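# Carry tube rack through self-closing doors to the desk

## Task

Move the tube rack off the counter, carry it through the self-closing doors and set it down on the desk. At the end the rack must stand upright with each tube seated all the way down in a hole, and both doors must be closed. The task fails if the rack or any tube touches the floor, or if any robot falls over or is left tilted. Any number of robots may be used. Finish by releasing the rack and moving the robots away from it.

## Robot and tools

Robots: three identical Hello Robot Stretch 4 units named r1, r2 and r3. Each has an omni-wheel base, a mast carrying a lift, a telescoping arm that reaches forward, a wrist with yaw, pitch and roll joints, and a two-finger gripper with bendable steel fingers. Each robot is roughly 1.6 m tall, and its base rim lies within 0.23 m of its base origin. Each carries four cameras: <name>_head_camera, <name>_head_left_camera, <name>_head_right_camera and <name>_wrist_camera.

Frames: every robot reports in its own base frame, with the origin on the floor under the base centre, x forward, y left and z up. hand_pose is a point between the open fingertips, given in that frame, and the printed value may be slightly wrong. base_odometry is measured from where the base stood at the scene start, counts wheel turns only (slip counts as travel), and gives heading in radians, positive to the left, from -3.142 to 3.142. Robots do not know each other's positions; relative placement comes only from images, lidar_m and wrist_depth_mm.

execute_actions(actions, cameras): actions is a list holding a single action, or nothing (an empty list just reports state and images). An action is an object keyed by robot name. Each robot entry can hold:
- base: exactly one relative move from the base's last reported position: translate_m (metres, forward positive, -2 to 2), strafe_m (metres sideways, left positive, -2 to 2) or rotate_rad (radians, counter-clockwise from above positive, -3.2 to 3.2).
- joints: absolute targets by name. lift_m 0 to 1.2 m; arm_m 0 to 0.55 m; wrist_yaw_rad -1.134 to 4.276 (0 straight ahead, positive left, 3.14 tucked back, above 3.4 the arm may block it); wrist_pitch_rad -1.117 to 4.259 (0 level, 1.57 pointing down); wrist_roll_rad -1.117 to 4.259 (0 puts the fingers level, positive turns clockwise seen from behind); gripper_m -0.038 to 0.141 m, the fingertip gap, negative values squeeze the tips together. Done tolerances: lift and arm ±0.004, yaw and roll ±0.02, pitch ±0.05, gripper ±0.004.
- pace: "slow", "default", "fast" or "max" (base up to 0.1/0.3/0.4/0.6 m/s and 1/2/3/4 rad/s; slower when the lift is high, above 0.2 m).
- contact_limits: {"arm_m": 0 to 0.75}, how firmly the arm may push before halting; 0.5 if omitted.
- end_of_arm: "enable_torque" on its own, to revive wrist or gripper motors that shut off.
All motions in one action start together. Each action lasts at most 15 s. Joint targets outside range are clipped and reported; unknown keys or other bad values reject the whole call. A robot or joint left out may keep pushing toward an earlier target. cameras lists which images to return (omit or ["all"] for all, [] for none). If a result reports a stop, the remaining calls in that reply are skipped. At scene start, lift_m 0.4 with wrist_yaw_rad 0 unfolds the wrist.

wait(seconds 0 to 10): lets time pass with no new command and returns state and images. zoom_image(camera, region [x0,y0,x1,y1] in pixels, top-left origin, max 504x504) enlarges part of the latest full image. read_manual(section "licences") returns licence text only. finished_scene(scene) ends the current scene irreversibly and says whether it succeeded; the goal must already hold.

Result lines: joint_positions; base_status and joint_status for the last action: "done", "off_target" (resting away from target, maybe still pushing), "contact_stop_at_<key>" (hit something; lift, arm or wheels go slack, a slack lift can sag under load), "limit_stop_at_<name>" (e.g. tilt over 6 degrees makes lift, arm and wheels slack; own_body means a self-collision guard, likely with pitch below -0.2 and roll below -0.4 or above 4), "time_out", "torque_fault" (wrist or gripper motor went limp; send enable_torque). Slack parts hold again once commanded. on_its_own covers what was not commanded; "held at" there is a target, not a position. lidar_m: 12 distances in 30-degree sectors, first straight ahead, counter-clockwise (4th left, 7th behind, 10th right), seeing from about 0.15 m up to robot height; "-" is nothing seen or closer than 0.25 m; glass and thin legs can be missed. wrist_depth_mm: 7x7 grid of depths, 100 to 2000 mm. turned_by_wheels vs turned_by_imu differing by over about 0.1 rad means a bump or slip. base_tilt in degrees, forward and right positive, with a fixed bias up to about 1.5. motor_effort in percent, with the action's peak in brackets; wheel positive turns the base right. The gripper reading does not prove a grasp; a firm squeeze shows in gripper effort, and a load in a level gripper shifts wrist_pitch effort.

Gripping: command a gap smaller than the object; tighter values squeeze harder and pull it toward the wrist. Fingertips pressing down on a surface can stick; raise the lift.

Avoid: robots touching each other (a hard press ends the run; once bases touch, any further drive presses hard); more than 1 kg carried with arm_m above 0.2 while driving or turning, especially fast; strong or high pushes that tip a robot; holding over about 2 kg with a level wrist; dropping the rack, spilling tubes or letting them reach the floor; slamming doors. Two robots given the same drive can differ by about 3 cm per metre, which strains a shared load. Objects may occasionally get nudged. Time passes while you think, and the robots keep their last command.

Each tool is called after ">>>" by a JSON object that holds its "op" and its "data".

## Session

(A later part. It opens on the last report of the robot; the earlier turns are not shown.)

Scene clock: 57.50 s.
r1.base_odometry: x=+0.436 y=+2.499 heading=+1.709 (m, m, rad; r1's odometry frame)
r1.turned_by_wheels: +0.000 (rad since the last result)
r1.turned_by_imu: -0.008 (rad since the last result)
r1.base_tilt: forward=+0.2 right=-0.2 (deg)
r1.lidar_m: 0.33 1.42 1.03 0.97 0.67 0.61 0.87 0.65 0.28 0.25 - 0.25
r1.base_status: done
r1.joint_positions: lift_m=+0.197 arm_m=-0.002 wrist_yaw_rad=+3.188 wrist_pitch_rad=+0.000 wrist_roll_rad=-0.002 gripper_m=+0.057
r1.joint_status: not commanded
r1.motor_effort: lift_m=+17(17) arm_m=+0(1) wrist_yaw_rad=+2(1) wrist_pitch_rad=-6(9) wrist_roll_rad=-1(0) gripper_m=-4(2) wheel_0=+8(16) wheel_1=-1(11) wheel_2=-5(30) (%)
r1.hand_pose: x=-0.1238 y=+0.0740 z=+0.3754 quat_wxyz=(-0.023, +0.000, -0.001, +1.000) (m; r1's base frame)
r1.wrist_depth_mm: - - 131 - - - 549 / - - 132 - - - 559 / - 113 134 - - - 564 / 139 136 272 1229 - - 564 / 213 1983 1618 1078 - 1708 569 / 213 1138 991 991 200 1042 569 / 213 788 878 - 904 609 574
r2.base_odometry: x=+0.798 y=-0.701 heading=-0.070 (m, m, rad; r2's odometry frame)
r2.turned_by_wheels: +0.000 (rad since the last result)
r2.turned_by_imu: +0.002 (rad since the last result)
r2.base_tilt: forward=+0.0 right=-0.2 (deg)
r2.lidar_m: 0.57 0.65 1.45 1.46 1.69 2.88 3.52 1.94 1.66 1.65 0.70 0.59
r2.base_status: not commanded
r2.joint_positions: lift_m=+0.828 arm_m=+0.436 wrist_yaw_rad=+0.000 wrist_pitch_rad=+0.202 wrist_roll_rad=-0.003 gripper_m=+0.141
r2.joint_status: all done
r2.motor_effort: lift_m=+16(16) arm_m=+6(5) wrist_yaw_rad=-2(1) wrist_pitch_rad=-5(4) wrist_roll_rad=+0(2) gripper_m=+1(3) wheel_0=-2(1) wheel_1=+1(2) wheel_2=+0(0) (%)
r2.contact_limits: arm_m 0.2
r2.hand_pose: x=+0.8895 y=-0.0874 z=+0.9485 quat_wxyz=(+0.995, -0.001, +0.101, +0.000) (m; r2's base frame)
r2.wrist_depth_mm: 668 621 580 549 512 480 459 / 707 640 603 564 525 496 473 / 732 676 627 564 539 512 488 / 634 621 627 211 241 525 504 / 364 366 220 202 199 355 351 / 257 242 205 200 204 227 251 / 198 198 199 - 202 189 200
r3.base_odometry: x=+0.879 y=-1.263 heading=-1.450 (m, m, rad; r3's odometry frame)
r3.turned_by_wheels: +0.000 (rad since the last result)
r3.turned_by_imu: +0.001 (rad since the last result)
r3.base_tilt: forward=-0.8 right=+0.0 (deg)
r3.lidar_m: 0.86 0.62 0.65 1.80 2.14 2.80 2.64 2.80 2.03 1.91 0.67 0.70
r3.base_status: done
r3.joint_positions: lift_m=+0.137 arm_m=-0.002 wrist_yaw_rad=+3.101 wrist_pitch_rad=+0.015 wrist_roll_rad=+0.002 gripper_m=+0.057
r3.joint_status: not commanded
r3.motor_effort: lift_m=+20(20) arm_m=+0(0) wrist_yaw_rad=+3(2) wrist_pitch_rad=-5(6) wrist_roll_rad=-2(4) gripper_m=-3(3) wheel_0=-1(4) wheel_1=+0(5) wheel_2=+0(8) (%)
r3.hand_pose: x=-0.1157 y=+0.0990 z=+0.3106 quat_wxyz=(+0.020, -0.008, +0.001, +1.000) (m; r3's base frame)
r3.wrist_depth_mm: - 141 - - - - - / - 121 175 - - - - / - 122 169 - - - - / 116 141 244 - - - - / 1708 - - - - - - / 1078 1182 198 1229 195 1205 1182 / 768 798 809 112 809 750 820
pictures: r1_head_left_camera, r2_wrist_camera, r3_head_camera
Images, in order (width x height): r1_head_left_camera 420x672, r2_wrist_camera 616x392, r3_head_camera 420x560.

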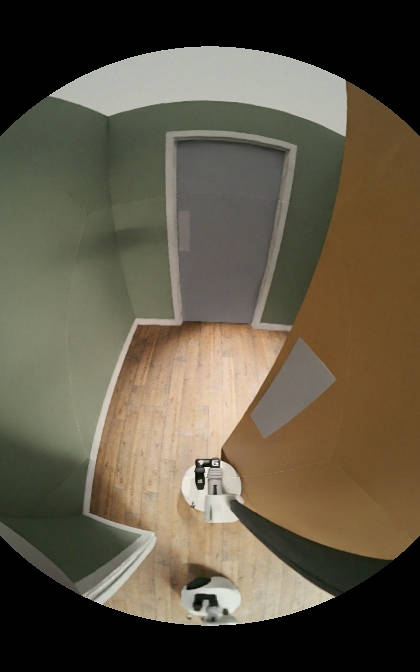

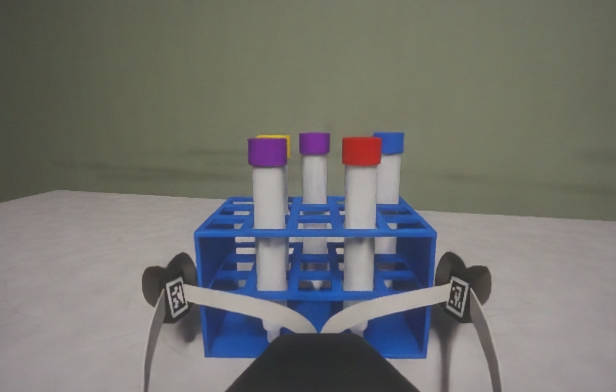

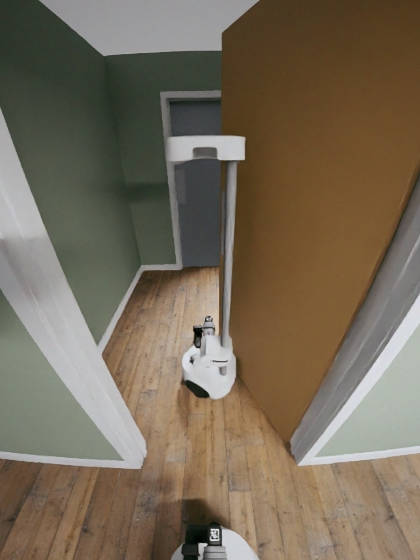

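>>> {"op": "execute_actions", "data": {"actions": [{"r2": {"joints": {"gripper_m": 0.07}}, "r3": {"base": {"translate_m": 0.45}}}], "cameras": ["r2_wrist_camera"]}}

>>> {"op": "execute_actions", "data": {"actions": [{"r2": {"joints": {"lift_m": 0.88}, "pace": "slow"}, "r3": {"base": {"translate_m": 0.65}}, "r1": {"base": {"translate_m": 1.2}}}], "cameras": ["r2_wrist_camera", "r1_head_camera", "r3_head_right_camera"]}}

Scene clock: 64.73 s.
r1.base_odometry: x=+0.436 y=+2.499 heading=+1.709 (m, m, rad; r1's odometry frame)
r1.turned_by_wheels: +0.000 (rad since the last result)
r1.turned_by_imu: -0.002 (rad since the last result)
r1.base_tilt: forward=+0.3 right=-0.3 (deg)
r1.lidar_m: 0.34 1.41 1.03 0.97 0.70 0.51 0.41 0.47 0.28 0.25 - 0.25
r1.base_status: not commanded
r1.joint_positions: lift_m=+0.197 arm_m=-0.002 wrist_yaw_rad=+3.188 wrist_pitch_rad=+0.000 wrist_roll_rad=-0.002 gripper_m=+0.057
r1.joint_status: not commanded
r1.motor_effort: lift_m=+17(17) arm_m=+0(0) wrist_yaw_rad=+1(2) wrist_pitch_rad=-7(6) wrist_roll_rad=+0(0) gripper_m=-3(2) wheel_0=+8(8) wheel_1=-1(1) wheel_2=-5(5) (%)
r1.hand_pose: x=-0.1238 y=+0.0740 z=+0.3754 quat_wxyz=(-0.023, +0.000, -0.001, +1.000) (m; r1's base frame)
r1.wrist_depth_mm: - - 132 - - - 549 / - - 132 - - - 549 / - 113 134 - - - 564 / 139 136 273 759 - - 564 / 213 1983 809 627 - 1708 564 / 213 1138 559 603 200 1042 569 / 212 759 574 - 831 609 574
r2.base_odometry: x=+0.798 y=-0.701 heading=-0.070 (m, m, rad; r2's odometry frame)
r2.turned_by_wheels: +0.000 (rad since the last result)
r2.turned_by_imu: +0.002 (rad since the last result)
r2.base_tilt: forward=+0.0 right=-0.3 (deg)
r2.lidar_m: 0.58 0.67 1.47 1.45 1.70 2.88 3.51 1.94 1.65 1.66 0.71 0.59
r2.base_status: not commanded
r2.joint_positions: lift_m=+0.828 arm_m=+0.436 wrist_yaw_rad=+0.000 wrist_pitch_rad=+0.203 wrist_roll_rad=-0.003 gripper_m=+0.070
r2.joint_status: all done
r2.motor_effort: lift_m=+16(16) arm_m=+6(6) wrist_yaw_rad=-2(1) wrist_pitch_rad=-8(7) wrist_roll_rad=-1(1) gripper_m=-18(21) wheel_0=-2(2) wheel_1=+1(1) wheel_2=+0(0) (%)
r2.hand_pose: x=+0.8895 y=-0.0874 z=+0.9482 quat_wxyz=(+0.995, -0.001, +0.101, +0.000) (m; r2's base frame)
r2.wrist_depth_mm: 676 627 580 539 512 484 466 / 707 654 609 559 530 500 477 / 732 676 627 564 525 512 488 / 615 615 535 221 195 525 500 / 362 362 229 227 208 353 353 / 254 184 190 220 187 180 251 / 196 193 190 - 189 195 194
r3.base_odometry: x=+0.933 y=-1.710 heading=-1.450 (m, m, rad; r3's odometry frame)
r3.turned_by_wheels: +0.000 (rad since the last result)
r3.turned_by_imu: +0.002 (rad since the last result)
r3.base_tilt: forward=-0.7 right=+0.0 (deg)
r3.lidar_m: 0.40 0.47 0.45 0.41 2.12 2.87 3.15 3.23 2.00 0.45 0.44 0.47
r3.base_status: done
r3.joint_positions: lift_m=+0.137 arm_m=-0.002 wrist_yaw_rad=+3.101 wrist_pitch_rad=+0.015 wrist_roll_rad=+0.002 gripper_m=+0.057
r3.joint_status: not commanded
r3.motor_effort: lift_m=+21(20) arm_m=+0(0) wrist_yaw_rad=+0(1) wrist_pitch_rad=-6(6) wrist_roll_rad=-2(0) gripper_m=-5(5) wheel_0=+0(6) wheel_1=-1(6) wheel_2=+1(9) (%)
r3.hand_pose: x=-0.1157 y=+0.0990 z=+0.3106 quat_wxyz=(+0.020, -0.008, +0.001, +1.000) (m; r3's base frame)
r3.wrist_depth_mm: - 141 - - - - - / - 121 175 - - - - / - 122 170 - - - - / 116 141 243 - - - - / 1708 - - - - - - / 1078 1182 198 1205 194 1182 1205 / 768 809 798 112 798 750 820
pictures: r2_wrist_camera
Images, in order (width x height): r2_wrist_camera 616x392.

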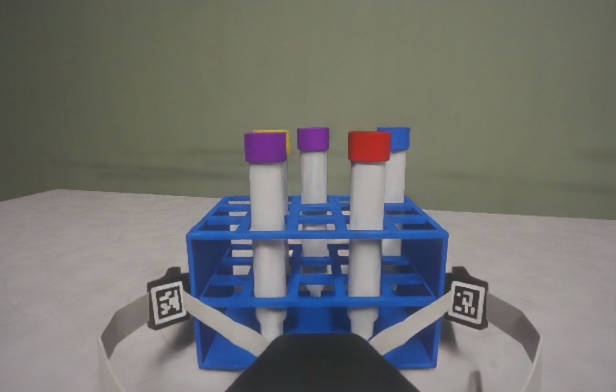

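Scene clock: 70.20 s.
r1.base_odometry: x=+0.269 y=+3.687 heading=+1.710 (m, m, rad; r1's odometry frame)
r1.turned_by_wheels: +0.000 (rad since the last result)
r1.turned_by_imu: -0.008 (rad since the last result)
r1.base_tilt: forward=+0.3 right=-0.3 (deg)
r1.lidar_m: 0.61 0.64 0.78 0.98 1.03 1.41 0.83 0.89 1.12 1.07 0.79 0.63
r1.base_status: done
r1.joint_positions: lift_m=+0.197 arm_m=-0.002 wrist_yaw_rad=+3.188 wrist_pitch_rad=+0.000 wrist_roll_rad=-0.002 gripper_m=+0.057
r1.joint_status: not commanded
r1.motor_effort: lift_m=+17(17) arm_m=+1(1) wrist_yaw_rad=+1(2) wrist_pitch_rad=-7(4) wrist_roll_rad=+0(0) gripper_m=-2(4) wheel_0=+3(14) wheel_1=+3(3) wheel_2=+0(17) (%)
r1.hand_pose: x=-0.1238 y=+0.0740 z=+0.3754 quat_wxyz=(-0.023, +0.000, -0.001, +1.000) (m; r1's base frame)
r1.wrist_depth_mm: - - 131 - 1756 1756 1397 / - - 132 - 1808 1708 1366 / - 113 134 - 1756 1808 1397 / 138 136 274 1308 1808 1808 1397 / 213 1863 1118 1160 1808 1863 1366 / 213 1182 976 1098 200 1229 1229 / 213 798 866 - 904 842 878
r2.base_odometry: x=+0.798 y=-0.701 heading=-0.070 (m, m, rad; r2's odometry frame)
r2.turned_by_wheels: +0.000 (rad since the last result)
r2.turned_by_imu: +0.001 (rad since the last result)
r2.base_tilt: forward=+0.0 right=-0.2 (deg)
r2.lidar_m: 0.59 0.68 1.46 1.46 1.70 2.88 3.53 1.96 1.65 1.65 0.70 0.57
r2.base_status: not commanded
r2.joint_positions: lift_m=+0.880 arm_m=+0.436 wrist_yaw_rad=+0.000 wrist_pitch_rad=+0.203 wrist_roll_rad=-0.003 gripper_m=+0.070
r2.joint_status: all done
r2.motor_effort: lift_m=+22(19) arm_m=+6(5) wrist_yaw_rad=-1(2) wrist_pitch_rad=-8(8) wrist_roll_rad=-1(0) gripper_m=-18(21) wheel_0=-1(1) wheel_1=+2(1) wheel_2=+0(0) (%)
r2.hand_pose: x=+0.8895 y=-0.0874 z=+0.9997 quat_wxyz=(+0.995, -0.001, +0.101, +0.000) (m; r2's base frame)
r2.wrist_depth_mm: 683 627 585 544 508 484 459 / 691 654 609 559 521 496 473 / 732 683 627 574 535 512 484 / 759 691 634 222 221 530 500 / 500 500 227 226 208 488 508 / 349 185 191 220 187 180 345 / 271 265 250 - 189 270 267
r3.base_odometry: x=+1.012 y=-2.355 heading=-1.450 (m, m, rad; r3's odometry frame)
r3.turned_by_wheels: +0.000 (rad since the last result)
r3.turned_by_imu: +0.001 (rad since the last result)
r3.base_tilt: forward=-0.7 right=-0.1 (deg)
r3.lidar_m: 0.93 1.47 1.05 0.98 0.73 0.65 3.85 0.58 0.25 0.25 - 0.25
r3.base_status: done
r3.joint_positions: lift_m=+0.137 arm_m=-0.002 wrist_yaw_rad=+3.101 wrist_pitch_rad=+0.015 wrist_roll_rad=+0.002 gripper_m=+0.057
r3.joint_status: not commanded
r3.motor_effort: lift_m=+20(20) arm_m=+0(0) wrist_yaw_rad=+2(2) wrist_pitch_rad=-5(6) wrist_roll_rad=-3(2) gripper_m=-5(6) wheel_0=+5(15) wheel_1=-5(9) wheel_2=-4(9) (%)
r3.hand_pose: x=-0.1157 y=+0.0990 z=+0.3106 quat_wxyz=(+0.020, -0.008, +0.001, +1.000) (m; r3's base frame)
r3.wrist_depth_mm: - 141 - - - 668 627 / - 121 175 - - 668 634 / - 122 170 - - 661 627 / 116 142 244 - - 668 634 / 1661 - - - - 668 627 / 1078 1205 198 1205 194 676 634 / 778 798 809 112 820 621 627
pictures: r1_head_camera, r2_wrist_camera, r3_head_right_camera
Images, in order (width x height): r1_head_camera 420x560, r2_wrist_camera 616x392, r3_head_right_camera 420x672.

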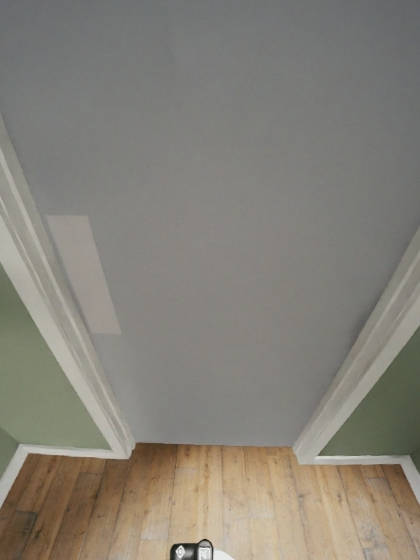

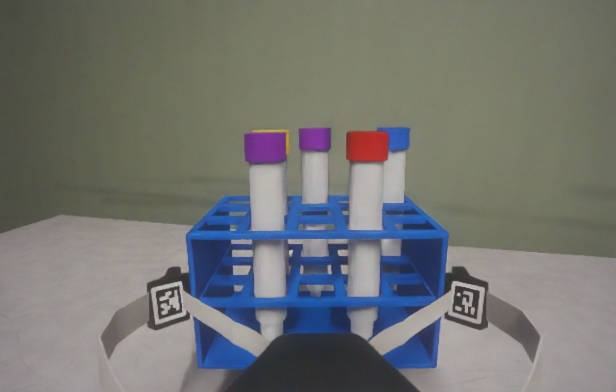

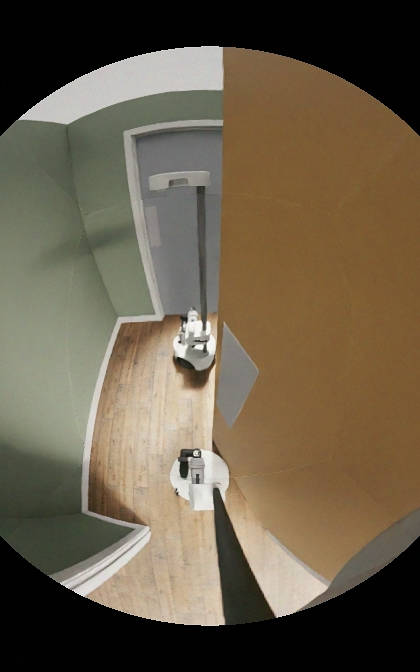

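>>> {"op": "execute_actions", "data": {"actions": [{"r2": {"joints": {"arm_m": 0.005}, "base": {"translate_m": -0.7}}, "r3": {"base": {"strafe_m": -0.21}, "pace": "slow"}, "r1": {"base": {"translate_m": 0.37}}}], "cameras": []}}

>>> {"op": "execute_actions", "data": {"actions": [{"r2": {"base": {"translate_m": -0.7}}, "r3": {"base": {"translate_m": 0.33}}, "r1": {"base": {"translate_m": 0.2}, "pace": "slow"}}], "cameras": ["r3_head_right_camera"]}}

>>> {"op": "execute_actions", "data": {"actions": [{"r2": {"base": {"translate_m": -0.6}}, "r1": {"base": {"translate_m": 0.6}}}], "cameras": ["r1_head_right_camera", "r2_head_right_camera"]}}

Scene clock: 91.43 s.
r1.base_odometry: x=+0.218 y=+4.054 heading=+1.710 (m, m, rad; r1's odometry frame)
r1.turned_by_wheels: +0.000 (rad since the last result)
r1.turned_by_imu: -0.004 (rad since the last result)
r1.base_tilt: forward=+0.4 right=-0.3 (deg)
r1.lidar_m: 0.25 0.26 0.35 0.71 1.04 1.41 1.33 1.19 1.12 0.76 0.37 0.25
r1.base_status: done
r1.joint_positions: lift_m=+0.197 arm_m=-0.002 wrist_yaw_rad=+3.188 wrist_pitch_rad=+0.000 wrist_roll_rad=-0.002 gripper_m=+0.057
r1.joint_status: not commanded
r1.motor_effort: lift_m=+17(17) arm_m=+0(0) wrist_yaw_rad=+1(2) wrist_pitch_rad=-6(7) wrist_roll_rad=+1(0) gripper_m=-3(2) wheel_0=+3(7) wheel_1=+3(8) wheel_2=-1(8) (%)
r1.hand_pose: x=-0.1238 y=+0.0740 z=+0.3754 quat_wxyz=(-0.023, +0.000, -0.001, +1.000) (m; r1's base frame)
r1.wrist_depth_mm: - - 132 - - - 1397 / - - 132 - - - 1430 / - 113 134 - - - 1397 / 139 136 273 - - - 1430 / 214 1921 1430 1708 - 1921 1397 / 213 1138 991 1138 200 1255 1205 / 213 798 878 - 904 842 891
r2.base_odometry: x=+0.100 y=-0.652 heading=-0.070 (m, m, rad; r2's odometry frame)
r2.turned_by_wheels: +0.000 (rad since the last result)
r2.turned_by_imu: +0.002 (rad since the last result)
r2.base_tilt: forward=+0.0 right=-0.2 (deg)
r2.lidar_m: 0.39 1.46 1.63 1.63 1.88 2.81 2.82 1.76 1.47 1.48 1.50 0.49
r2.base_status: done
r2.joint_positions: lift_m=+0.880 arm_m=+0.006 wrist_yaw_rad=+0.000 wrist_pitch_rad=+0.204 wrist_roll_rad=-0.003 gripper_m=+0.070
r2.joint_status: all done
r2.motor_effort: lift_m=+21(22) arm_m=-6(6) wrist_yaw_rad=+0(2) wrist_pitch_rad=-9(8) wrist_roll_rad=-1(1) gripper_m=-16(18) wheel_0=-1(7) wheel_1=+0(5) wheel_2=-2(10) (%)
r2.hand_pose: x=+0.4594 y=-0.0875 z=+0.9997 quat_wxyz=(+0.995, -0.001, +0.102, +0.000) (m; r2's base frame)
r2.wrist_depth_mm: 1661 1863 1708 1618 1499 1397 1366 / 1661 1983 1808 1618 1537 1430 1336 / 1756 1983 1863 1366 1397 1537 1397 / 1708 1983 1182 222 225 960 960 / 1708 - 229 227 207 991 946 / 1756 185 190 220 186 180 1008 / 1576 1499 1336 - 189 1078 1008
r3.base_odometry: x=+0.804 y=-2.380 heading=-1.450 (m, m, rad; r3's odometry frame)
r3.turned_by_wheels: +0.000 (rad since the last result)
r3.turned_by_imu: +0.000 (rad since the last result)
r3.base_tilt: forward=-0.7 right=+0.0 (deg)
r3.lidar_m: 1.33 1.46 1.27 1.22 0.81 0.92 3.85 0.30 0.25 - 0.25 0.26
r3.base_status: done
r3.joint_positions: lift_m=+0.137 arm_m=-0.002 wrist_yaw_rad=+3.101 wrist_pitch_rad=+0.015 wrist_roll_rad=+0.002 gripper_m=+0.057
r3.joint_status: not commanded
r3.motor_effort: lift_m=+20(20) arm_m=+0(0) wrist_yaw_rad=+2(0) wrist_pitch_rad=-5(6) wrist_roll_rad=-1(2) gripper_m=-4(2) wheel_0=+5(14) wheel_1=-5(14) wheel_2=+2(3) (%)
r3.hand_pose: x=-0.1157 y=+0.0990 z=+0.3106 quat_wxyz=(+0.020, -0.008, +0.001, +1.000) (m; r3's base frame)
r3.wrist_depth_mm: - 141 - - - - - / - 121 176 - - - - / - 122 170 - - - - / 116 141 244 - - - - / 449 - - - - - 1708 / 459 1098 198 1229 194 1205 991 / 455 668 809 112 809 750 750
pictures: none
No camera images: the call's "cameras" was empty. Leave "cameras" out to get every camera's image.

Scene clock: 95.27 s.
r1.base_odometry: x=+0.190 y=+4.251 heading=+1.710 (m, m, rad; r1's odometry frame)
r1.turned_by_wheels: +0.000 (rad since the last result)
r1.turned_by_imu: +0.006 (rad since the last result)
r1.base_tilt: forward=+0.3 right=-0.4 (deg)
r1.lidar_m: - 0.25 0.45 0.39 1.04 1.41 1.20 1.27 1.12 0.35 0.25 -
r1.base_status: done
r1.joint_positions: lift_m=+0.197 arm_m=-0.002 wrist_yaw_rad=+3.188 wrist_pitch_rad=+0.000 wrist_roll_rad=-0.002 gripper_m=+0.057
r1.joint_status: not commanded
r1.motor_effort: lift_m=+17(17) arm_m=+0(0) wrist_yaw_rad=+1(2) wrist_pitch_rad=-6(6) wrist_roll_rad=+2(1) gripper_m=-3(3) wheel_0=+8(27) wheel_1=+8(22) wheel_2=-18(23) (%)
r1.hand_pose: x=-0.1238 y=+0.0740 z=+0.3754 quat_wxyz=(-0.023, +0.000, -0.001, +1.000) (m; r1's base frame)
r1.wrist_depth_mm: - - 132 - - - 1430 / - - 132 - - - 1430 / - 113 134 - - - 1397 / 139 136 273 - - - 1397 / 214 1921 1366 1661 - 1921 1366 / 213 1160 1008 1118 200 1229 1255 / 212 798 866 - 891 842 891
r2.base_odometry: x=-0.598 y=-0.603 heading=-0.070 (m, m, rad; r2's odometry frame)
r2.turned_by_wheels: +0.000 (rad since the last result)
r2.turned_by_imu: +0.001 (rad since the last result)
r2.base_tilt: forward=+0.0 right=-0.2 (deg)
r2.lidar_m: 0.41 2.12 1.81 1.80 2.09 2.13 2.15 1.53 1.07 1.18 1.53 0.48
r2.base_status: done
r2.joint_positions: lift_m=+0.880 arm_m=+0.006 wrist_yaw_rad=+0.000 wrist_pitch_rad=+0.204 wrist_roll_rad=-0.003 gripper_m=+0.070
r2.joint_status: not commanded
r2.motor_effort: lift_m=+21(21) arm_m=-5(6) wrist_yaw_rad=-1(1) wrist_pitch_rad=-8(8) wrist_roll_rad=+0(1) gripper_m=-20(20) wheel_0=+0(5) wheel_1=+1(5) wheel_2=+0(10) (%)
r2.hand_pose: x=+0.4594 y=-0.0874 z=+0.9997 quat_wxyz=(+0.995, -0.001, +0.102, +0.000) (m; r2's base frame)
r2.wrist_depth_mm: 1808 - - - - - 1921 / 1863 - - - - - 1863 / 1863 - - 1756 1661 - 1983 / 1983 - 1863 221 226 1576 1576 / 1808 - 229 225 207 1661 - / 1863 185 190 220 186 180 1863 / 1618 1537 1464 - 189 1576 1537
r3.base_odometry: x=+0.844 y=-2.708 heading=-1.450 (m, m, rad; r3's odometry frame)
r3.turned_by_wheels: +0.000 (rad since the last result)
r3.turned_by_imu: +0.002 (rad since the last result)
r3.base_tilt: forward=-0.7 right=+0.0 (deg)
r3.lidar_m: 1.21 1.26 1.28 1.22 1.22 1.05 - 0.26 0.25 0.85 0.86 1.22
r3.base_status: done
r3.joint_positions: lift_m=+0.137 arm_m=-0.002 wrist_yaw_rad=+3.101 wrist_pitch_rad=+0.015 wrist_roll_rad=+0.002 gripper_m=+0.057
r3.joint_status: not commanded
r3.motor_effort: lift_m=+20(20) arm_m=+0(0) wrist_yaw_rad=+3(1) wrist_pitch_rad=-5(6) wrist_roll_rad=-3(1) gripper_m=-1(1) wheel_0=+3(11) wheel_1=-1(7) wheel_2=+2(10) (%)
r3.hand_pose: x=-0.1157 y=+0.0990 z=+0.3106 quat_wxyz=(+0.020, -0.008, +0.001, +1.000) (m; r3's base frame)
r3.wrist_depth_mm: - 141 - - - - 960 / - 121 176 - - - 960 / - 122 170 - - - 960 / 116 141 244 - - - 960 / 433 691 - - - 1708 960 / 445 683 198 1255 194 1025 960 / 439 585 809 112 809 750 820
pictures: r3_head_right_camera
Images, in order (width x height): r3_head_right_camera 420x672.

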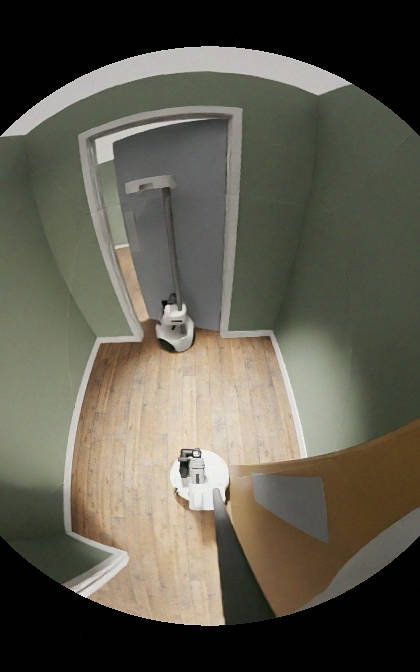

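Scene clock: 98.77 s.
r1.base_odometry: x=+0.107 y=+4.845 heading=+1.710 (m, m, rad; r1's odometry frame)
r1.turned_by_wheels: +0.000 (rad since the last result)
r1.turned_by_imu: -0.007 (rad since the last result)
r1.base_tilt: forward=+0.3 right=-0.3 (deg)
r1.lidar_m: 0.33 0.63 0.71 1.95 0.68 0.64 1.77 0.58 0.26 0.25 - 0.25
r1.base_status: done
r1.joint_positions: lift_m=+0.197 arm_m=-0.002 wrist_yaw_rad=+3.188 wrist_pitch_rad=+0.000 wrist_roll_rad=-0.002 gripper_m=+0.057
r1.joint_status: not commanded
r1.motor_effort: lift_m=+17(17) arm_m=+1(0) wrist_yaw_rad=+1(0) wrist_pitch_rad=-7(7) wrist_roll_rad=+1(2) gripper_m=-3(1) wheel_0=+7(12) wheel_1=-1(14) wheel_2=-6(32) (%)
r1.hand_pose: x=-0.1238 y=+0.0740 z=+0.3754 quat_wxyz=(-0.023, +0.000, -0.001, +1.000) (m; r1's base frame)
r1.wrist_depth_mm: - - 131 - - - 549 / - - 132 - - - 559 / - 113 134 - - - 564 / 139 136 273 - - - 559 / 213 1921 1921 1983 - 1921 564 / 213 1160 991 1118 200 1118 569 / 213 798 878 - 917 640 574
r2.base_odometry: x=-1.197 y=-0.561 heading=-0.070 (m, m, rad; r2's odometry frame)
r2.turned_by_wheels: +0.000 (rad since the last result)
r2.turned_by_imu: +0.001 (rad since the last result)
r2.base_tilt: forward=+0.1 right=-0.2 (deg)
r2.lidar_m: 0.42 2.28 1.97 1.95 1.84 1.54 1.53 1.39 1.17 0.66 0.62 0.47
r2.base_status: done
r2.joint_positions: lift_m=+0.880 arm_m=+0.006 wrist_yaw_rad=+0.000 wrist_pitch_rad=+0.204 wrist_roll_rad=-0.003 gripper_m=+0.070
r2.joint_status: not commanded
r2.motor_effort: lift_m=+21(21) arm_m=-5(6) wrist_yaw_rad=-1(1) wrist_pitch_rad=-8(8) wrist_roll_rad=+0(1) gripper_m=-21(16) wheel_0=-1(5) wheel_1=+0(4) wheel_2=-1(9) (%)
r2.hand_pose: x=+0.4594 y=-0.0874 z=+0.9997 quat_wxyz=(+0.995, -0.001, +0.102, +0.000) (m; r2's base frame)
r2.wrist_depth_mm: - - - - - - - / - - - - - - - / - - - - - - - / - - - 221 196 - - / - - 228 226 208 - - / 1983 185 190 220 186 179 - / 1618 1537 1499 - 190 1618 1576
r3.base_odometry: x=+0.844 y=-2.708 heading=-1.450 (m, m, rad; r3's odometry frame)
r3.turned_by_wheels: +0.000 (rad since the last result)
r3.turned_by_imu: +0.000 (rad since the last result)
r3.base_tilt: forward=-0.7 right=+0.1 (deg)
r3.lidar_m: 1.38 1.54 1.27 1.21 1.21 1.05 - 0.28 0.25 0.85 0.86 1.22
r3.base_status: not commanded
r3.joint_positions: lift_m=+0.137 arm_m=-0.002 wrist_yaw_rad=+3.101 wrist_pitch_rad=+0.015 wrist_roll_rad=+0.002 gripper_m=+0.057
r3.joint_status: not commanded
r3.motor_effort: lift_m=+20(20) arm_m=+0(0) wrist_yaw_rad=+2(2) wrist_pitch_rad=-5(5) wrist_roll_rad=-2(3) gripper_m=-5(3) wheel_0=+3(3) wheel_1=-1(2) wheel_2=+2(2) (%)
r3.hand_pose: x=-0.1157 y=+0.0990 z=+0.3106 quat_wxyz=(+0.020, -0.008, +0.001, +1.000) (m; r3's base frame)
r3.wrist_depth_mm: - 141 - - - - 960 / - 121 175 - - - 960 / - 122 170 - - - 976 / 116 141 244 - - - 976 / 430 683 - - - 1708 976 / 445 691 198 1229 193 1008 960 / 442 585 798 112 809 750 820
pictures: r1_head_right_camera, r2_head_right_camera
Images, in order (width x height): r1_head_right_camera 420x672, r2_head_right_camera 420x672.

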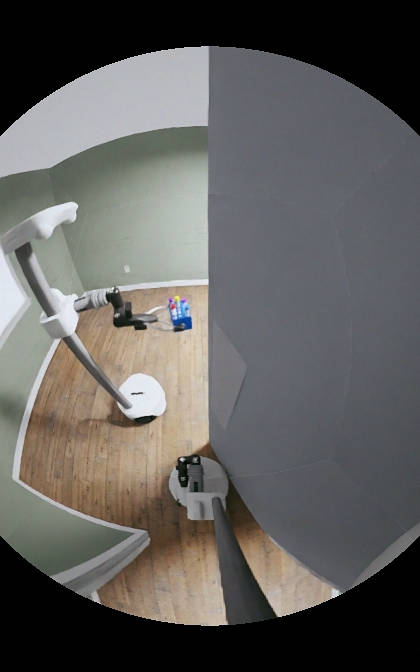

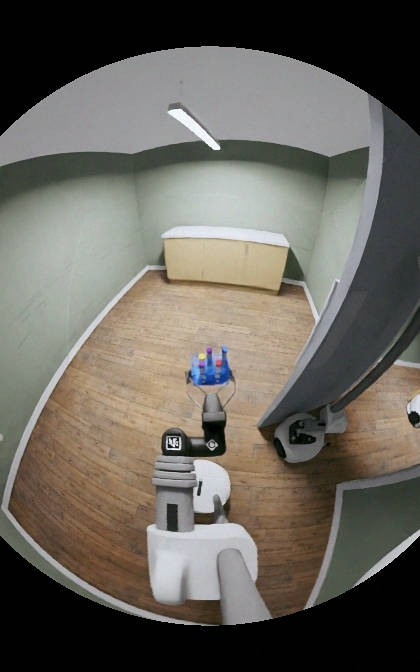

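>>> {"op": "execute_actions", "data": {"actions": [{"r2": {"base": {"translate_m": -0.1}}, "r1": {"base": {"strafe_m": -0.22}}}], "cameras": []}}

>>> {"op": "execute_actions", "data": {"actions": [{"r2": {"base": {"rotate_rad": -1.42}, "pace": "slow"}, "r1": {"base": {"translate_m": 0.38}}}], "cameras": ["r1_head_right_camera", "r2_head_left_camera", "r2_head_camera"]}}

Scene clock: 108.83 s.
r1.base_odometry: x=+0.325 y=+4.876 heading=+1.710 (m, m, rad; r1's odometry frame)
r1.turned_by_wheels: +0.000 (rad since the last result)
r1.turned_by_imu: -0.003 (rad since the last result)
r1.base_tilt: forward=+0.3 right=-0.3 (deg)
r1.lidar_m: 2.65 0.69 0.83 1.96 0.79 1.81 1.77 0.30 0.25 - 0.25 0.26
r1.base_status: done
r1.joint_positions: lift_m=+0.197 arm_m=-0.002 wrist_yaw_rad=+3.188 wrist_pitch_rad=+0.000 wrist_roll_rad=-0.002 gripper_m=+0.057
r1.joint_status: not commanded
r1.motor_effort: lift_m=+17(17) arm_m=+0(0) wrist_yaw_rad=+0(0) wrist_pitch_rad=-6(6) wrist_roll_rad=-1(0) gripper_m=-3(2) wheel_0=+3(23) wheel_1=-2(19) wheel_2=+0(2) (%)
r1.hand_pose: x=-0.1238 y=+0.0740 z=+0.3754 quat_wxyz=(-0.023, +0.000, -0.001, +1.000) (m; r1's base frame)
r1.wrist_depth_mm: - - 132 - - - 1756 / - - 132 - - - 1756 / - 113 134 - - - 1756 / 139 136 273 - - - 1756 / 214 569 - 1983 - - 1708 / 213 525 1008 1118 200 1255 1255 / 213 492 866 - 891 842 878
r2.base_odometry: x=-1.297 y=-0.554 heading=-0.071 (m, m, rad; r2's odometry frame)
r2.turned_by_wheels: +0.000 (rad since the last result)
r2.turned_by_imu: +0.002 (rad since the last result)
r2.base_tilt: forward=+0.0 right=-0.3 (deg)
r2.lidar_m: 0.40 2.32 1.98 1.97 1.71 1.44 1.43 1.34 1.14 1.14 0.83 0.48
r2.base_status: done
r2.joint_positions: lift_m=+0.880 arm_m=+0.006 wrist_yaw_rad=+0.000 wrist_pitch_rad=+0.204 wrist_roll_rad=-0.003 gripper_m=+0.070
r2.joint_status: not commanded
r2.motor_effort: lift_m=+21(21) arm_m=-6(5) wrist_yaw_rad=-1(1) wrist_pitch_rad=-8(8) wrist_roll_rad=+0(1) gripper_m=-15(20) wheel_0=-1(6) wheel_1=-1(5) wheel_2=-1(8) (%)
r2.hand_pose: x=+0.4594 y=-0.0874 z=+0.9997 quat_wxyz=(+0.995, -0.001, +0.102, +0.000) (m; r2's base frame)
r2.wrist_depth_mm: - - - - - - 585 / - - - - - - 603 / - - - - - - 621 / - - - 222 221 - 640 / - - 228 227 206 - 654 / - 184 190 219 186 180 683 / 1618 1576 1430 - 189 1464 699
r3.base_odometry: x=+0.844 y=-2.708 heading=-1.450 (m, m, rad; r3's odometry frame)
r3.turned_by_wheels: +0.000 (rad since the last result)
r3.turned_by_imu: +0.001 (rad since the last result)
r3.base_tilt: forward=-0.7 right=+0.0 (deg)
r3.lidar_m: 1.41 1.49 1.28 1.21 1.20 1.04 - 0.25 0.25 0.85 0.89 1.20
r3.base_status: not commanded
r3.joint_positions: lift_m=+0.137 arm_m=-0.002 wrist_yaw_rad=+3.101 wrist_pitch_rad=+0.015 wrist_roll_rad=+0.002 gripper_m=+0.057
r3.joint_status: not commanded
r3.motor_effort: lift_m=+20(20) arm_m=+0(0) wrist_yaw_rad=+2(1) wrist_pitch_rad=-7(5) wrist_roll_rad=-1(2) gripper_m=-4(3) wheel_0=+3(3) wheel_1=-1(1) wheel_2=+2(2) (%)
r3.hand_pose: x=-0.1157 y=+0.0990 z=+0.3106 quat_wxyz=(+0.020, -0.008, +0.001, +1.000) (m; r3's base frame)
r3.wrist_depth_mm: - 141 - - - - 960 / - 121 175 - - - 960 / - 122 170 - - - 960 / 116 141 243 - - - 976 / 433 691 - - - 1756 976 / 442 683 198 1229 193 991 960 / 445 585 809 113 798 759 820
pictures: none
No camera images: the call's "cameras" was empty. Leave "cameras" out to get every camera's image.

Scene clock: 111.57 s.
r1.base_odometry: x=+0.272 y=+5.252 heading=+1.710 (m, m, rad; r1's odometry frame)
r1.turned_by_wheels: +0.000 (rad since the last result)
r1.turned_by_imu: -0.002 (rad since the last result)
r1.base_tilt: forward=+0.4 right=-0.4 (deg)
r1.lidar_m: 2.27 2.36 0.64 0.63 0.74 1.07 2.16 0.29 0.25 1.87 1.93 2.39
r1.base_status: done
r1.joint_positions: lift_m=+0.197 arm_m=-0.002 wrist_yaw_rad=+3.188 wrist_pitch_rad=+0.000 wrist_roll_rad=-0.002 gripper_m=+0.057
r1.joint_status: not commanded
r1.motor_effort: lift_m=+17(17) arm_m=+0(0) wrist_yaw_rad=+1(2) wrist_pitch_rad=-7(5) wrist_roll_rad=+0(1) gripper_m=-3(2) wheel_0=+5(14) wheel_1=+0(8) wheel_2=-1(10) (%)
r1.hand_pose: x=-0.1238 y=+0.0740 z=+0.3754 quat_wxyz=(-0.023, +0.000, -0.001, +1.000) (m; r1's base frame)
r1.wrist_depth_mm: - - 132 - - - 917 / - - 132 - - - 917 / - 113 134 - - - 931 / 139 136 273 - - - 931 / 214 549 842 - - - 931 / 214 512 768 1118 200 1118 946 / 213 480 820 - 904 842 878
r2.base_odometry: x=-1.297 y=-0.554 heading=-1.490 (m, m, rad; r2's odometry frame)
r2.turned_by_wheels: -1.419 (rad since the last result)
r2.turned_by_imu: -1.410 (rad since the last result)
r2.base_tilt: forward=+0.0 right=-0.2 (deg)
r2.lidar_m: 0.41 0.65 0.64 2.67 2.16 1.98 2.01 1.55 1.43 1.48 1.25 0.49
r2.base_status: done
r2.joint_positions: lift_m=+0.880 arm_m=+0.006 wrist_yaw_rad=+0.000 wrist_pitch_rad=+0.204 wrist_roll_rad=-0.003 gripper_m=+0.070
r2.joint_status: not commanded
r2.motor_effort: lift_m=+21(21) arm_m=-5(6) wrist_yaw_rad=-1(1) wrist_pitch_rad=-9(9) wrist_roll_rad=+0(0) gripper_m=-18(19) wheel_0=+3(2) wheel_1=+1(5) wheel_2=+3(5) (%)
r2.hand_pose: x=+0.4594 y=-0.0874 z=+0.9997 quat_wxyz=(+0.995, -0.001, +0.102, +0.000) (m; r2's base frame)
r2.wrist_depth_mm: 891 1098 - - - 750 723 / 904 1138 - - - 798 723 / 904 1160 - - 842 798 750 / 931 1160 - 222 224 820 759 / 931 1182 228 225 208 842 778 / 946 185 191 220 186 180 809 / 976 1229 1464 - 189 904 831
r3.base_odometry: x=+0.844 y=-2.708 heading=-1.450 (m, m, rad; r3's odometry frame)
r3.turned_by_wheels: +0.000 (rad since the last result)
r3.turned_by_imu: +0.000 (rad since the last result)
r3.base_tilt: forward=-0.8 right=+0.0 (deg)
r3.lidar_m: 1.40 1.49 1.27 1.20 1.18 1.04 - 0.31 0.25 0.85 0.89 1.20
r3.base_status: not commanded
r3.joint_positions: lift_m=+0.137 arm_m=-0.002 wrist_yaw_rad=+3.101 wrist_pitch_rad=+0.015 wrist_roll_rad=+0.002 gripper_m=+0.057
r3.joint_status: not commanded
r3.motor_effort: lift_m=+20(20) arm_m=+0(0) wrist_yaw_rad=+1(1) wrist_pitch_rad=-6(6) wrist_roll_rad=-3(0) gripper_m=-5(6) wheel_0=+3(3) wheel_1=-1(1) wheel_2=+2(2) (%)
r3.hand_pose: x=-0.1157 y=+0.0990 z=+0.3106 quat_wxyz=(+0.020, -0.008, +0.001, +1.000) (m; r3's base frame)
r3.wrist_depth_mm: - 141 - - - - 960 / - 121 175 - - - 976 / - 122 169 - - - 946 / 116 141 243 - - - 960 / 433 691 - - - 1756 976 / 442 683 198 1205 194 1008 946 / 442 585 820 112 809 750 820
pictures: r1_head_right_camera, r2_head_camera, r2_head_left_camera
Images, in order (width x height): r1_head_right_camera 420x672, r2_head_camera 420x560, r2_head_left_camera 420x672.

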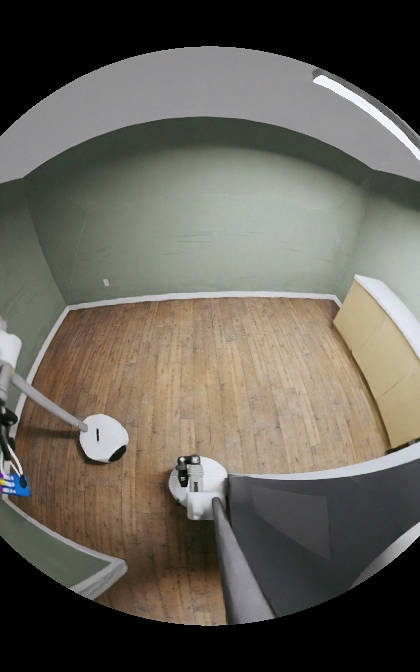

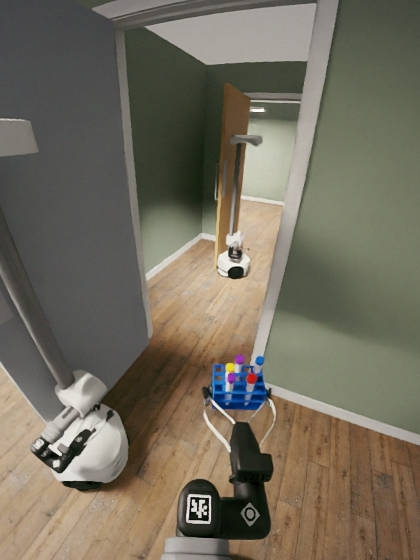

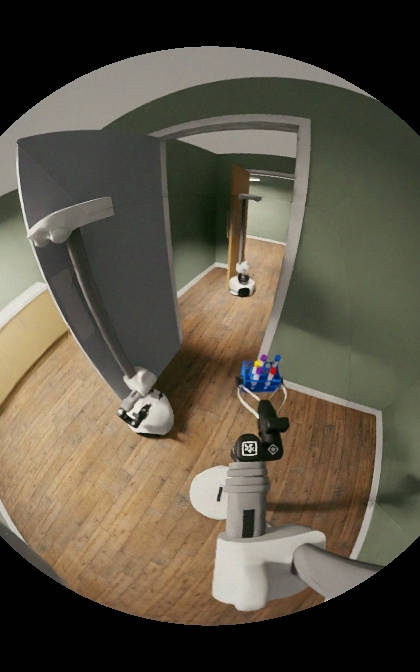

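>>> {"op": "execute_actions", "data": {"actions": [{"r2": {"base": {"translate_m": 1.26}}}], "cameras": []}}

>>> {"op": "execute_actions", "data": {"actions": [{"r2": {"base": {"rotate_rad": -0.63}, "pace": "slow"}, "r1": {"base": {"translate_m": -0.15}}}], "cameras": ["r2_head_camera"]}}

Scene clock: 132.77 s.
r1.base_odometry: x=+0.272 y=+5.252 heading=+1.710 (m, m, rad; r1's odometry frame)
r1.turned_by_wheels: +0.000 (rad since the last result)
r1.turned_by_imu: -0.004 (rad since the last result)
r1.base_tilt: forward=+0.4 right=-0.3 (deg)
r1.lidar_m: 2.28 2.33 2.31 2.24 1.23 0.70 0.71 0.29 0.25 1.89 1.93 2.37
r1.base_status: not commanded
r1.joint_positions: lift_m=+0.197 arm_m=-0.002 wrist_yaw_rad=+3.188 wrist_pitch_rad=+0.000 wrist_roll_rad=-0.002 gripper_m=+0.057
r1.joint_status: not commanded
r1.motor_effort: lift_m=+17(17) arm_m=+0(0) wrist_yaw_rad=+1(1) wrist_pitch_rad=-7(6) wrist_roll_rad=-1(0) gripper_m=-4(3) wheel_0=+5(5) wheel_1=+0(0) wheel_2=-1(1) (%)
r1.hand_pose: x=-0.1238 y=+0.0740 z=+0.3754 quat_wxyz=(-0.023, +0.000, -0.001, +1.000) (m; r1's base frame)
r1.wrist_depth_mm: - - 131 - - - 917 / - - 132 - - - 931 / - 113 134 - - 1025 931 / 139 137 273 - - - 946 / 213 549 842 - 1098 1008 946 / 213 517 768 976 200 809 960 / 213 477 831 - 798 820 891
r2.base_odometry: x=-1.195 y=-1.810 heading=-1.490 (m, m, rad; r2's odometry frame)
r2.turned_by_wheels: +0.000 (rad since the last result)
r2.turned_by_imu: +0.002 (rad since the last result)
r2.base_tilt: forward=+0.0 right=-0.3 (deg)
r2.lidar_m: 0.42 1.26 0.52 0.52 0.66 0.70 3.18 2.13 0.31 0.30 1.16 0.51
r2.base_status: done
r2.joint_positions: lift_m=+0.880 arm_m=+0.006 wrist_yaw_rad=+0.000 wrist_pitch_rad=+0.204 wrist_roll_rad=-0.003 gripper_m=+0.070
r2.joint_status: not commanded
r2.motor_effort: lift_m=+21(21) arm_m=-5(6) wrist_yaw_rad=-1(1) wrist_pitch_rad=-8(9) wrist_roll_rad=+0(1) gripper_m=-17(14) wheel_0=+0(6) wheel_1=-1(6) wheel_2=+2(10) (%)
r2.hand_pose: x=+0.4594 y=-0.0874 z=+0.9997 quat_wxyz=(+0.995, -0.001, +0.102, +0.000) (m; r2's base frame)
r2.wrist_depth_mm: 1042 1308 1708 1499 - - 1618 / 1060 1336 1808 1397 - - 1576 / 1060 1336 1708 1281 1336 - 1708 / 1078 1397 1576 222 227 - 1756 / 1098 1366 229 226 208 - 1808 / 1098 185 190 220 186 181 1863 / 1138 1430 1464 - 189 1618 1537
r3.base_odometry: x=+0.844 y=-2.708 heading=-1.450 (m, m, rad; r3's odometry frame)
r3.turned_by_wheels: +0.000 (rad since the last result)
r3.turned_by_imu: +0.001 (rad since the last result)
r3.base_tilt: forward=-0.7 right=+0.0 (deg)
r3.lidar_m: 1.02 1.03 1.28 1.21 1.20 1.04 - 0.31 0.25 0.85 0.88 1.21
r3.base_status: not commanded
r3.joint_positions: lift_m=+0.137 arm_m=-0.002 wrist_yaw_rad=+3.101 wrist_pitch_rad=+0.015 wrist_roll_rad=+0.002 gripper_m=+0.057
r3.joint_status: not commanded
r3.motor_effort: lift_m=+20(20) arm_m=+0(0) wrist_yaw_rad=+0(2) wrist_pitch_rad=-5(6) wrist_roll_rad=-1(1) gripper_m=-3(1) wheel_0=+3(3) wheel_1=-2(2) wheel_2=+2(2) (%)
r3.hand_pose: x=-0.1157 y=+0.0990 z=+0.3106 quat_wxyz=(+0.020, -0.008, +0.001, +1.000) (m; r3's base frame)
r3.wrist_depth_mm: - 141 - - - - 960 / - 121 176 - - - 976 / - 122 170 - - - 960 / 116 141 243 - - - 976 / 433 691 - - - 1708 960 / 445 691 198 1205 194 1008 960 / 439 585 809 112 820 750 820
pictures: none
No camera images: the call's "cameras" was empty. Leave "cameras" out to get every camera's image.

Scene clock: 134.63 s.
r1.base_odometry: x=+0.292 y=+5.103 heading=+1.711 (m, m, rad; r1's odometry frame)
r1.turned_by_wheels: +0.000 (rad since the last result)
r1.turned_by_imu: +0.000 (rad since the last result)
r1.base_tilt: forward=+0.3 right=-0.3 (deg)
r1.lidar_m: 2.42 2.51 2.31 2.26 1.01 0.56 0.60 0.30 0.25 - 0.25 0.28
r1.base_status: done
r1.joint_positions: lift_m=+0.197 arm_m=-0.002 wrist_yaw_rad=+3.188 wrist_pitch_rad=+0.000 wrist_roll_rad=-0.002 gripper_m=+0.057
r1.joint_status: not commanded
r1.motor_effort: lift_m=+17(17) arm_m=+0(0) wrist_yaw_rad=+1(2) wrist_pitch_rad=-6(7) wrist_roll_rad=+1(0) gripper_m=-3(1) wheel_0=+1(9) wheel_1=-4(10) wheel_2=+3(10) (%)
r1.hand_pose: x=-0.1238 y=+0.0740 z=+0.3754 quat_wxyz=(-0.023, +0.000, -0.001, +1.000) (m; r1's base frame)
r1.wrist_depth_mm: - - 132 - - - 1336 / - - 132 - - - 842 / - 113 134 - - - 831 / 139 136 273 - - - 842 / 213 554 1661 - - - 842 / 213 517 778 1118 200 647 831 / 213 484 820 - 640 621 809
r2.base_odometry: x=-1.195 y=-1.810 heading=-2.120 (m, m, rad; r2's odometry frame)
r2.turned_by_wheels: -0.630 (rad since the last result)
r2.turned_by_imu: -0.625 (rad since the last result)
r2.base_tilt: forward=+0.0 right=-0.2 (deg)
r2.lidar_m: 0.42 1.31 1.34 0.57 0.53 0.59 0.56 3.14 2.23 0.31 0.31 0.48
r2.base_status: done
r2.joint_positions: lift_m=+0.880 arm_m=+0.006 wrist_yaw_rad=+0.000 wrist_pitch_rad=+0.204 wrist_roll_rad=-0.003 gripper_m=+0.070
r2.joint_status: not commanded
r2.motor_effort: lift_m=+21(21) arm_m=-5(5) wrist_yaw_rad=-1(1) wrist_pitch_rad=-8(8) wrist_roll_rad=-1(0) gripper_m=-20(18) wheel_0=+2(6) wheel_1=+2(5) wheel_2=+1(4) (%)
r2.hand_pose: x=+0.4594 y=-0.0874 z=+0.9997 quat_wxyz=(+0.995, -0.001, +0.102, +0.000) (m; r2's base frame)
r2.wrist_depth_mm: 1229 - - - 1661 1078 842 / 1229 - - - 1661 1078 842 / 1205 - - - 1397 1118 820 / 1229 - - 222 222 1118 854 / 1281 - 228 227 207 1098 854 / 1336 185 191 220 186 180 866 / 1308 1229 1464 - 189 1182 842
r3.base_odometry: x=+0.844 y=-2.708 heading=-1.450 (m, m, rad; r3's odometry frame)
r3.turned_by_wheels: +0.000 (rad since the last result)
r3.turned_by_imu: +0.000 (rad since the last result)
r3.base_tilt: forward=-0.7 right=+0.0 (deg)
r3.lidar_m: 1.29 1.12 1.27 1.21 1.19 1.02 - 0.30 0.25 0.85 0.87 1.22
r3.base_status: not commanded
r3.joint_positions: lift_m=+0.137 arm_m=-0.002 wrist_yaw_rad=+3.101 wrist_pitch_rad=+0.015 wrist_roll_rad=+0.002 gripper_m=+0.057
r3.joint_status: not commanded
r3.motor_effort: lift_m=+20(20) arm_m=+0(0) wrist_yaw_rad=+1(0) wrist_pitch_rad=-6(6) wrist_roll_rad=-1(3) gripper_m=-2(3) wheel_0=+3(3) wheel_1=-1(2) wheel_2=+2(2) (%)
r3.hand_pose: x=-0.1157 y=+0.0990 z=+0.3106 quat_wxyz=(+0.020, -0.008, +0.001, +1.000) (m; r3's base frame)
r3.wrist_depth_mm: - 141 - - - - 976 / - 121 175 - - - 960 / - 122 170 - - - 960 / 116 141 245 - - - 946 / 433 691 - - - 1708 976 / 442 691 198 1255 193 1008 946 / 442 591 798 112 820 732 820
pictures: r2_head_camera
Images, in order (width x height): r2_head_camera 420x560.

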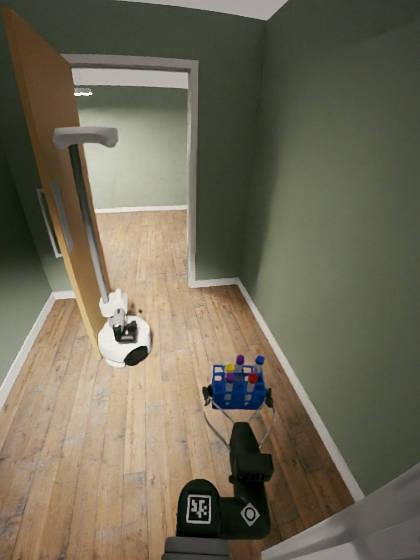

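>>> {"op": "execute_actions", "data": {"actions": [{"r2": {"base": {"translate_m": 1.5}}, "r1": {"base": {"strafe_m": 0.27}, "pace": "slow"}}], "cameras": []}}

>>> {"op": "execute_actions", "data": {"actions": [{"r2": {"base": {"rotate_rad": 0.65}, "pace": "slow"}, "r1": {"base": {"translate_m": -0.3}}}], "cameras": ["r2_head_camera", "r2_head_left_camera"]}}

Scene clock: 150.00 s.
r1.base_odometry: x=+0.025 y=+5.066 heading=+1.711 (m, m, rad; r1's odometry frame)
r1.turned_by_wheels: +0.000 (rad since the last result)
r1.turned_by_imu: -0.004 (rad since the last result)
r1.base_tilt: forward=+0.3 right=-0.3 (deg)
r1.lidar_m: 2.41 2.51 2.05 1.97 1.02 0.79 1.99 0.52 0.27 0.25 2.31 2.52
r1.base_status: done
r1.joint_positions: lift_m=+0.197 arm_m=-0.002 wrist_yaw_rad=+3.188 wrist_pitch_rad=+0.000 wrist_roll_rad=-0.002 gripper_m=+0.057
r1.joint_status: not commanded
r1.motor_effort: lift_m=+17(17) arm_m=+0(0) wrist_yaw_rad=+1(0) wrist_pitch_rad=-6(6) wrist_roll_rad=+1(1) gripper_m=-5(3) wheel_0=+2(5) wheel_1=+1(5) wheel_2=+0(4) (%)
r1.hand_pose: x=-0.1238 y=+0.0740 z=+0.3754 quat_wxyz=(-0.023, +0.000, -0.001, +1.000) (m; r1's base frame)
r1.wrist_depth_mm: - - 131 - - 788 778 / - - 132 - - 788 788 / - 113 134 - - 798 798 / 139 137 273 - - 809 798 / 213 1983 - - - 809 809 / 213 1078 1008 1138 200 809 809 / 212 798 878 - 904 798 798
r2.base_odometry: x=-1.977 y=-3.090 heading=-2.120 (m, m, rad; r2's odometry frame)
r2.turned_by_wheels: +0.000 (rad since the last result)
r2.turned_by_imu: +0.002 (rad since the last result)
r2.base_tilt: forward=+0.0 right=-0.2 (deg)
r2.lidar_m: 0.41 0.88 1.02 0.47 0.45 1.63 1.32 1.08 0.63 0.53 0.54 0.48
r2.base_status: done
r2.joint_positions: lift_m=+0.880 arm_m=+0.006 wrist_yaw_rad=+0.000 wrist_pitch_rad=+0.204 wrist_roll_rad=-0.003 gripper_m=+0.070
r2.joint_status: not commanded
r2.motor_effort: lift_m=+21(21) arm_m=-5(5) wrist_yaw_rad=-1(1) wrist_pitch_rad=-8(9) wrist_roll_rad=-1(1) gripper_m=-16(20) wheel_0=+0(7) wheel_1=-1(6) wheel_2=+1(9) (%)
r2.hand_pose: x=+0.4594 y=-0.0874 z=+0.9997 quat_wxyz=(+0.995, -0.001, +0.102, +0.000) (m; r2's base frame)
r2.wrist_depth_mm: - 580 609 634 683 580 449 / - 591 615 654 683 591 452 / - 621 640 654 707 591 459 / - 661 647 222 226 609 459 / - - 228 227 207 580 466 / - 183 191 220 186 180 466 / 1576 1430 683 - 189 621 452
r3.base_odometry: x=+0.844 y=-2.708 heading=-1.450 (m, m, rad; r3's odometry frame)
r3.turned_by_wheels: +0.000 (rad since the last result)
r3.turned_by_imu: +0.001 (rad since the last result)
r3.base_tilt: forward=-0.7 right=+0.0 (deg)
r3.lidar_m: 1.40 1.53 0.52 0.45 0.82 1.06 - 0.30 0.25 0.87 0.87 1.21
r3.base_status: not commanded
r3.joint_positions: lift_m=+0.137 arm_m=-0.002 wrist_yaw_rad=+3.101 wrist_pitch_rad=+0.015 wrist_roll_rad=+0.002 gripper_m=+0.057
r3.joint_status: not commanded
r3.motor_effort: lift_m=+20(20) arm_m=+0(0) wrist_yaw_rad=+1(2) wrist_pitch_rad=-5(5) wrist_roll_rad=-1(1) gripper_m=-3(4) wheel_0=+3(3) wheel_1=-2(2) wheel_2=+2(2) (%)
r3.hand_pose: x=-0.1157 y=+0.0990 z=+0.3106 quat_wxyz=(+0.020, -0.008, +0.001, +1.000) (m; r3's base frame)
r3.wrist_depth_mm: - 141 - - - - 976 / - 121 175 - - - 976 / - 123 169 - - - 960 / 116 141 243 - - - 976 / 436 683 - - - 1708 960 / 445 691 198 1182 193 1008 960 / 442 585 820 112 798 750 809
pictures: none
No camera images: the call's "cameras" was empty. Leave "cameras" out to get every camera's image.

Scene clock: 152.47 s.
r1.base_odometry: x=+0.067 y=+4.769 heading=+1.710 (m, m, rad; r1's odometry frame)
r1.turned_by_wheels: +0.000 (rad since the last result)
r1.turned_by_imu: +0.000 (rad since the last result)
r1.base_tilt: forward=+0.3 right=-0.3 (deg)
r1.lidar_m: 0.30 2.82 2.06 1.67 0.58 0.54 1.72 1.75 0.30 0.25 - 0.25
r1.base_status: done
r1.joint_positions: lift_m=+0.197 arm_m=-0.002 wrist_yaw_rad=+3.188 wrist_pitch_rad=+0.000 wrist_roll_rad=-0.002 gripper_m=+0.057
r1.joint_status: not commanded
r1.motor_effort: lift_m=+17(17) arm_m=+0(0) wrist_yaw_rad=+0(1) wrist_pitch_rad=-6(5) wrist_roll_rad=+0(1) gripper_m=-2(2) wheel_0=+4(10) wheel_1=-8(12) wheel_2=+0(10) (%)
r1.hand_pose: x=-0.1238 y=+0.0740 z=+0.3754 quat_wxyz=(-0.023, +0.000, -0.001, +1.000) (m; r1's base frame)
r1.wrist_depth_mm: - - 131 - - - 480 / - - 132 - - - 484 / - 113 134 - - - 488 / 139 136 273 - - - 492 / 213 1983 1921 1921 1808 1661 500 / 213 1160 1025 1138 200 1025 504 / 213 778 878 - 891 549 504
r2.base_odometry: x=-1.977 y=-3.089 heading=-1.470 (m, m, rad; r2's odometry frame)
r2.turned_by_wheels: +0.649 (rad since the last result)
r2.turned_by_imu: +0.646 (rad since the last result)
r2.base_tilt: forward=+0.0 right=-0.2 (deg)
r2.lidar_m: 0.41 0.95 0.46 0.52 1.64 1.32 0.88 0.57 0.54 0.54 0.70 0.48
r2.base_status: done
r2.joint_positions: lift_m=+0.880 arm_m=+0.006 wrist_yaw_rad=+0.000 wrist_pitch_rad=+0.204 wrist_roll_rad=-0.003 gripper_m=+0.070
r2.joint_status: not commanded
r2.motor_effort: lift_m=+21(21) arm_m=-5(6) wrist_yaw_rad=-1(3) wrist_pitch_rad=-9(9) wrist_roll_rad=-1(1) gripper_m=-17(18) wheel_0=-3(4) wheel_1=-1(6) wheel_2=-3(4) (%)
r2.hand_pose: x=+0.4594 y=-0.0874 z=+0.9997 quat_wxyz=(+0.995, -0.001, +0.102, +0.000) (m; r2's base frame)
r2.wrist_depth_mm: 798 - - - - 512 488 / 798 - - - - 525 500 / 809 - - - - 544 517 / 820 1078 - 222 221 564 530 / 820 1078 228 226 207 569 544 / 842 184 191 220 185 180 564 / 854 1118 1464 - 189 627 564
r3.base_odometry: x=+0.844 y=-2.708 heading=-1.450 (m, m, rad; r3's odometry frame)
r3.turned_by_wheels: +0.000 (rad since the last result)
r3.turned_by_imu: +0.000 (rad since the last result)
r3.base_tilt: forward=-0.7 right=+0.0 (deg)
r3.lidar_m: 1.42 1.52 0.52 0.45 0.60 1.02 - 0.29 0.25 0.84 0.88 1.21
r3.base_status: not commanded
r3.joint_positions: lift_m=+0.137 arm_m=-0.002 wrist_yaw_rad=+3.101 wrist_pitch_rad=+0.015 wrist_roll_rad=+0.002 gripper_m=+0.057
r3.joint_status: not commanded
r3.motor_effort: lift_m=+20(20) arm_m=+0(0) wrist_yaw_rad=+2(2) wrist_pitch_rad=-5(6) wrist_roll_rad=-2(2) gripper_m=-2(2) wheel_0=+3(3) wheel_1=-2(1) wheel_2=+2(2) (%)
r3.hand_pose: x=-0.1157 y=+0.0990 z=+0.3106 quat_wxyz=(+0.020, -0.008, +0.001, +1.000) (m; r3's base frame)
r3.wrist_depth_mm: - 141 - - - - 960 / - 121 176 - - - 960 / - 123 170 - - - 946 / 116 142 244 - - - 976 / 430 683 - - - 1708 960 / 445 691 198 1205 193 991 960 / 439 585 798 112 809 741 820
pictures: r2_head_camera, r2_head_left_camera
Images, in order (width x height): r2_head_camera 420x560, r2_head_left_camera 420x672.

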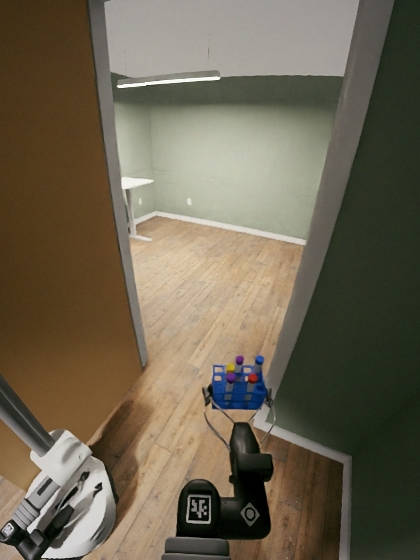

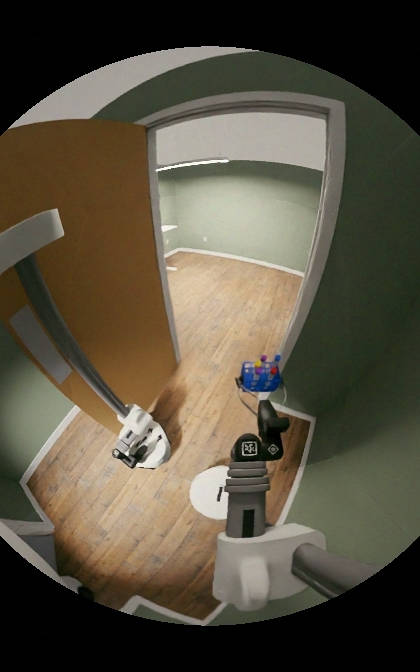

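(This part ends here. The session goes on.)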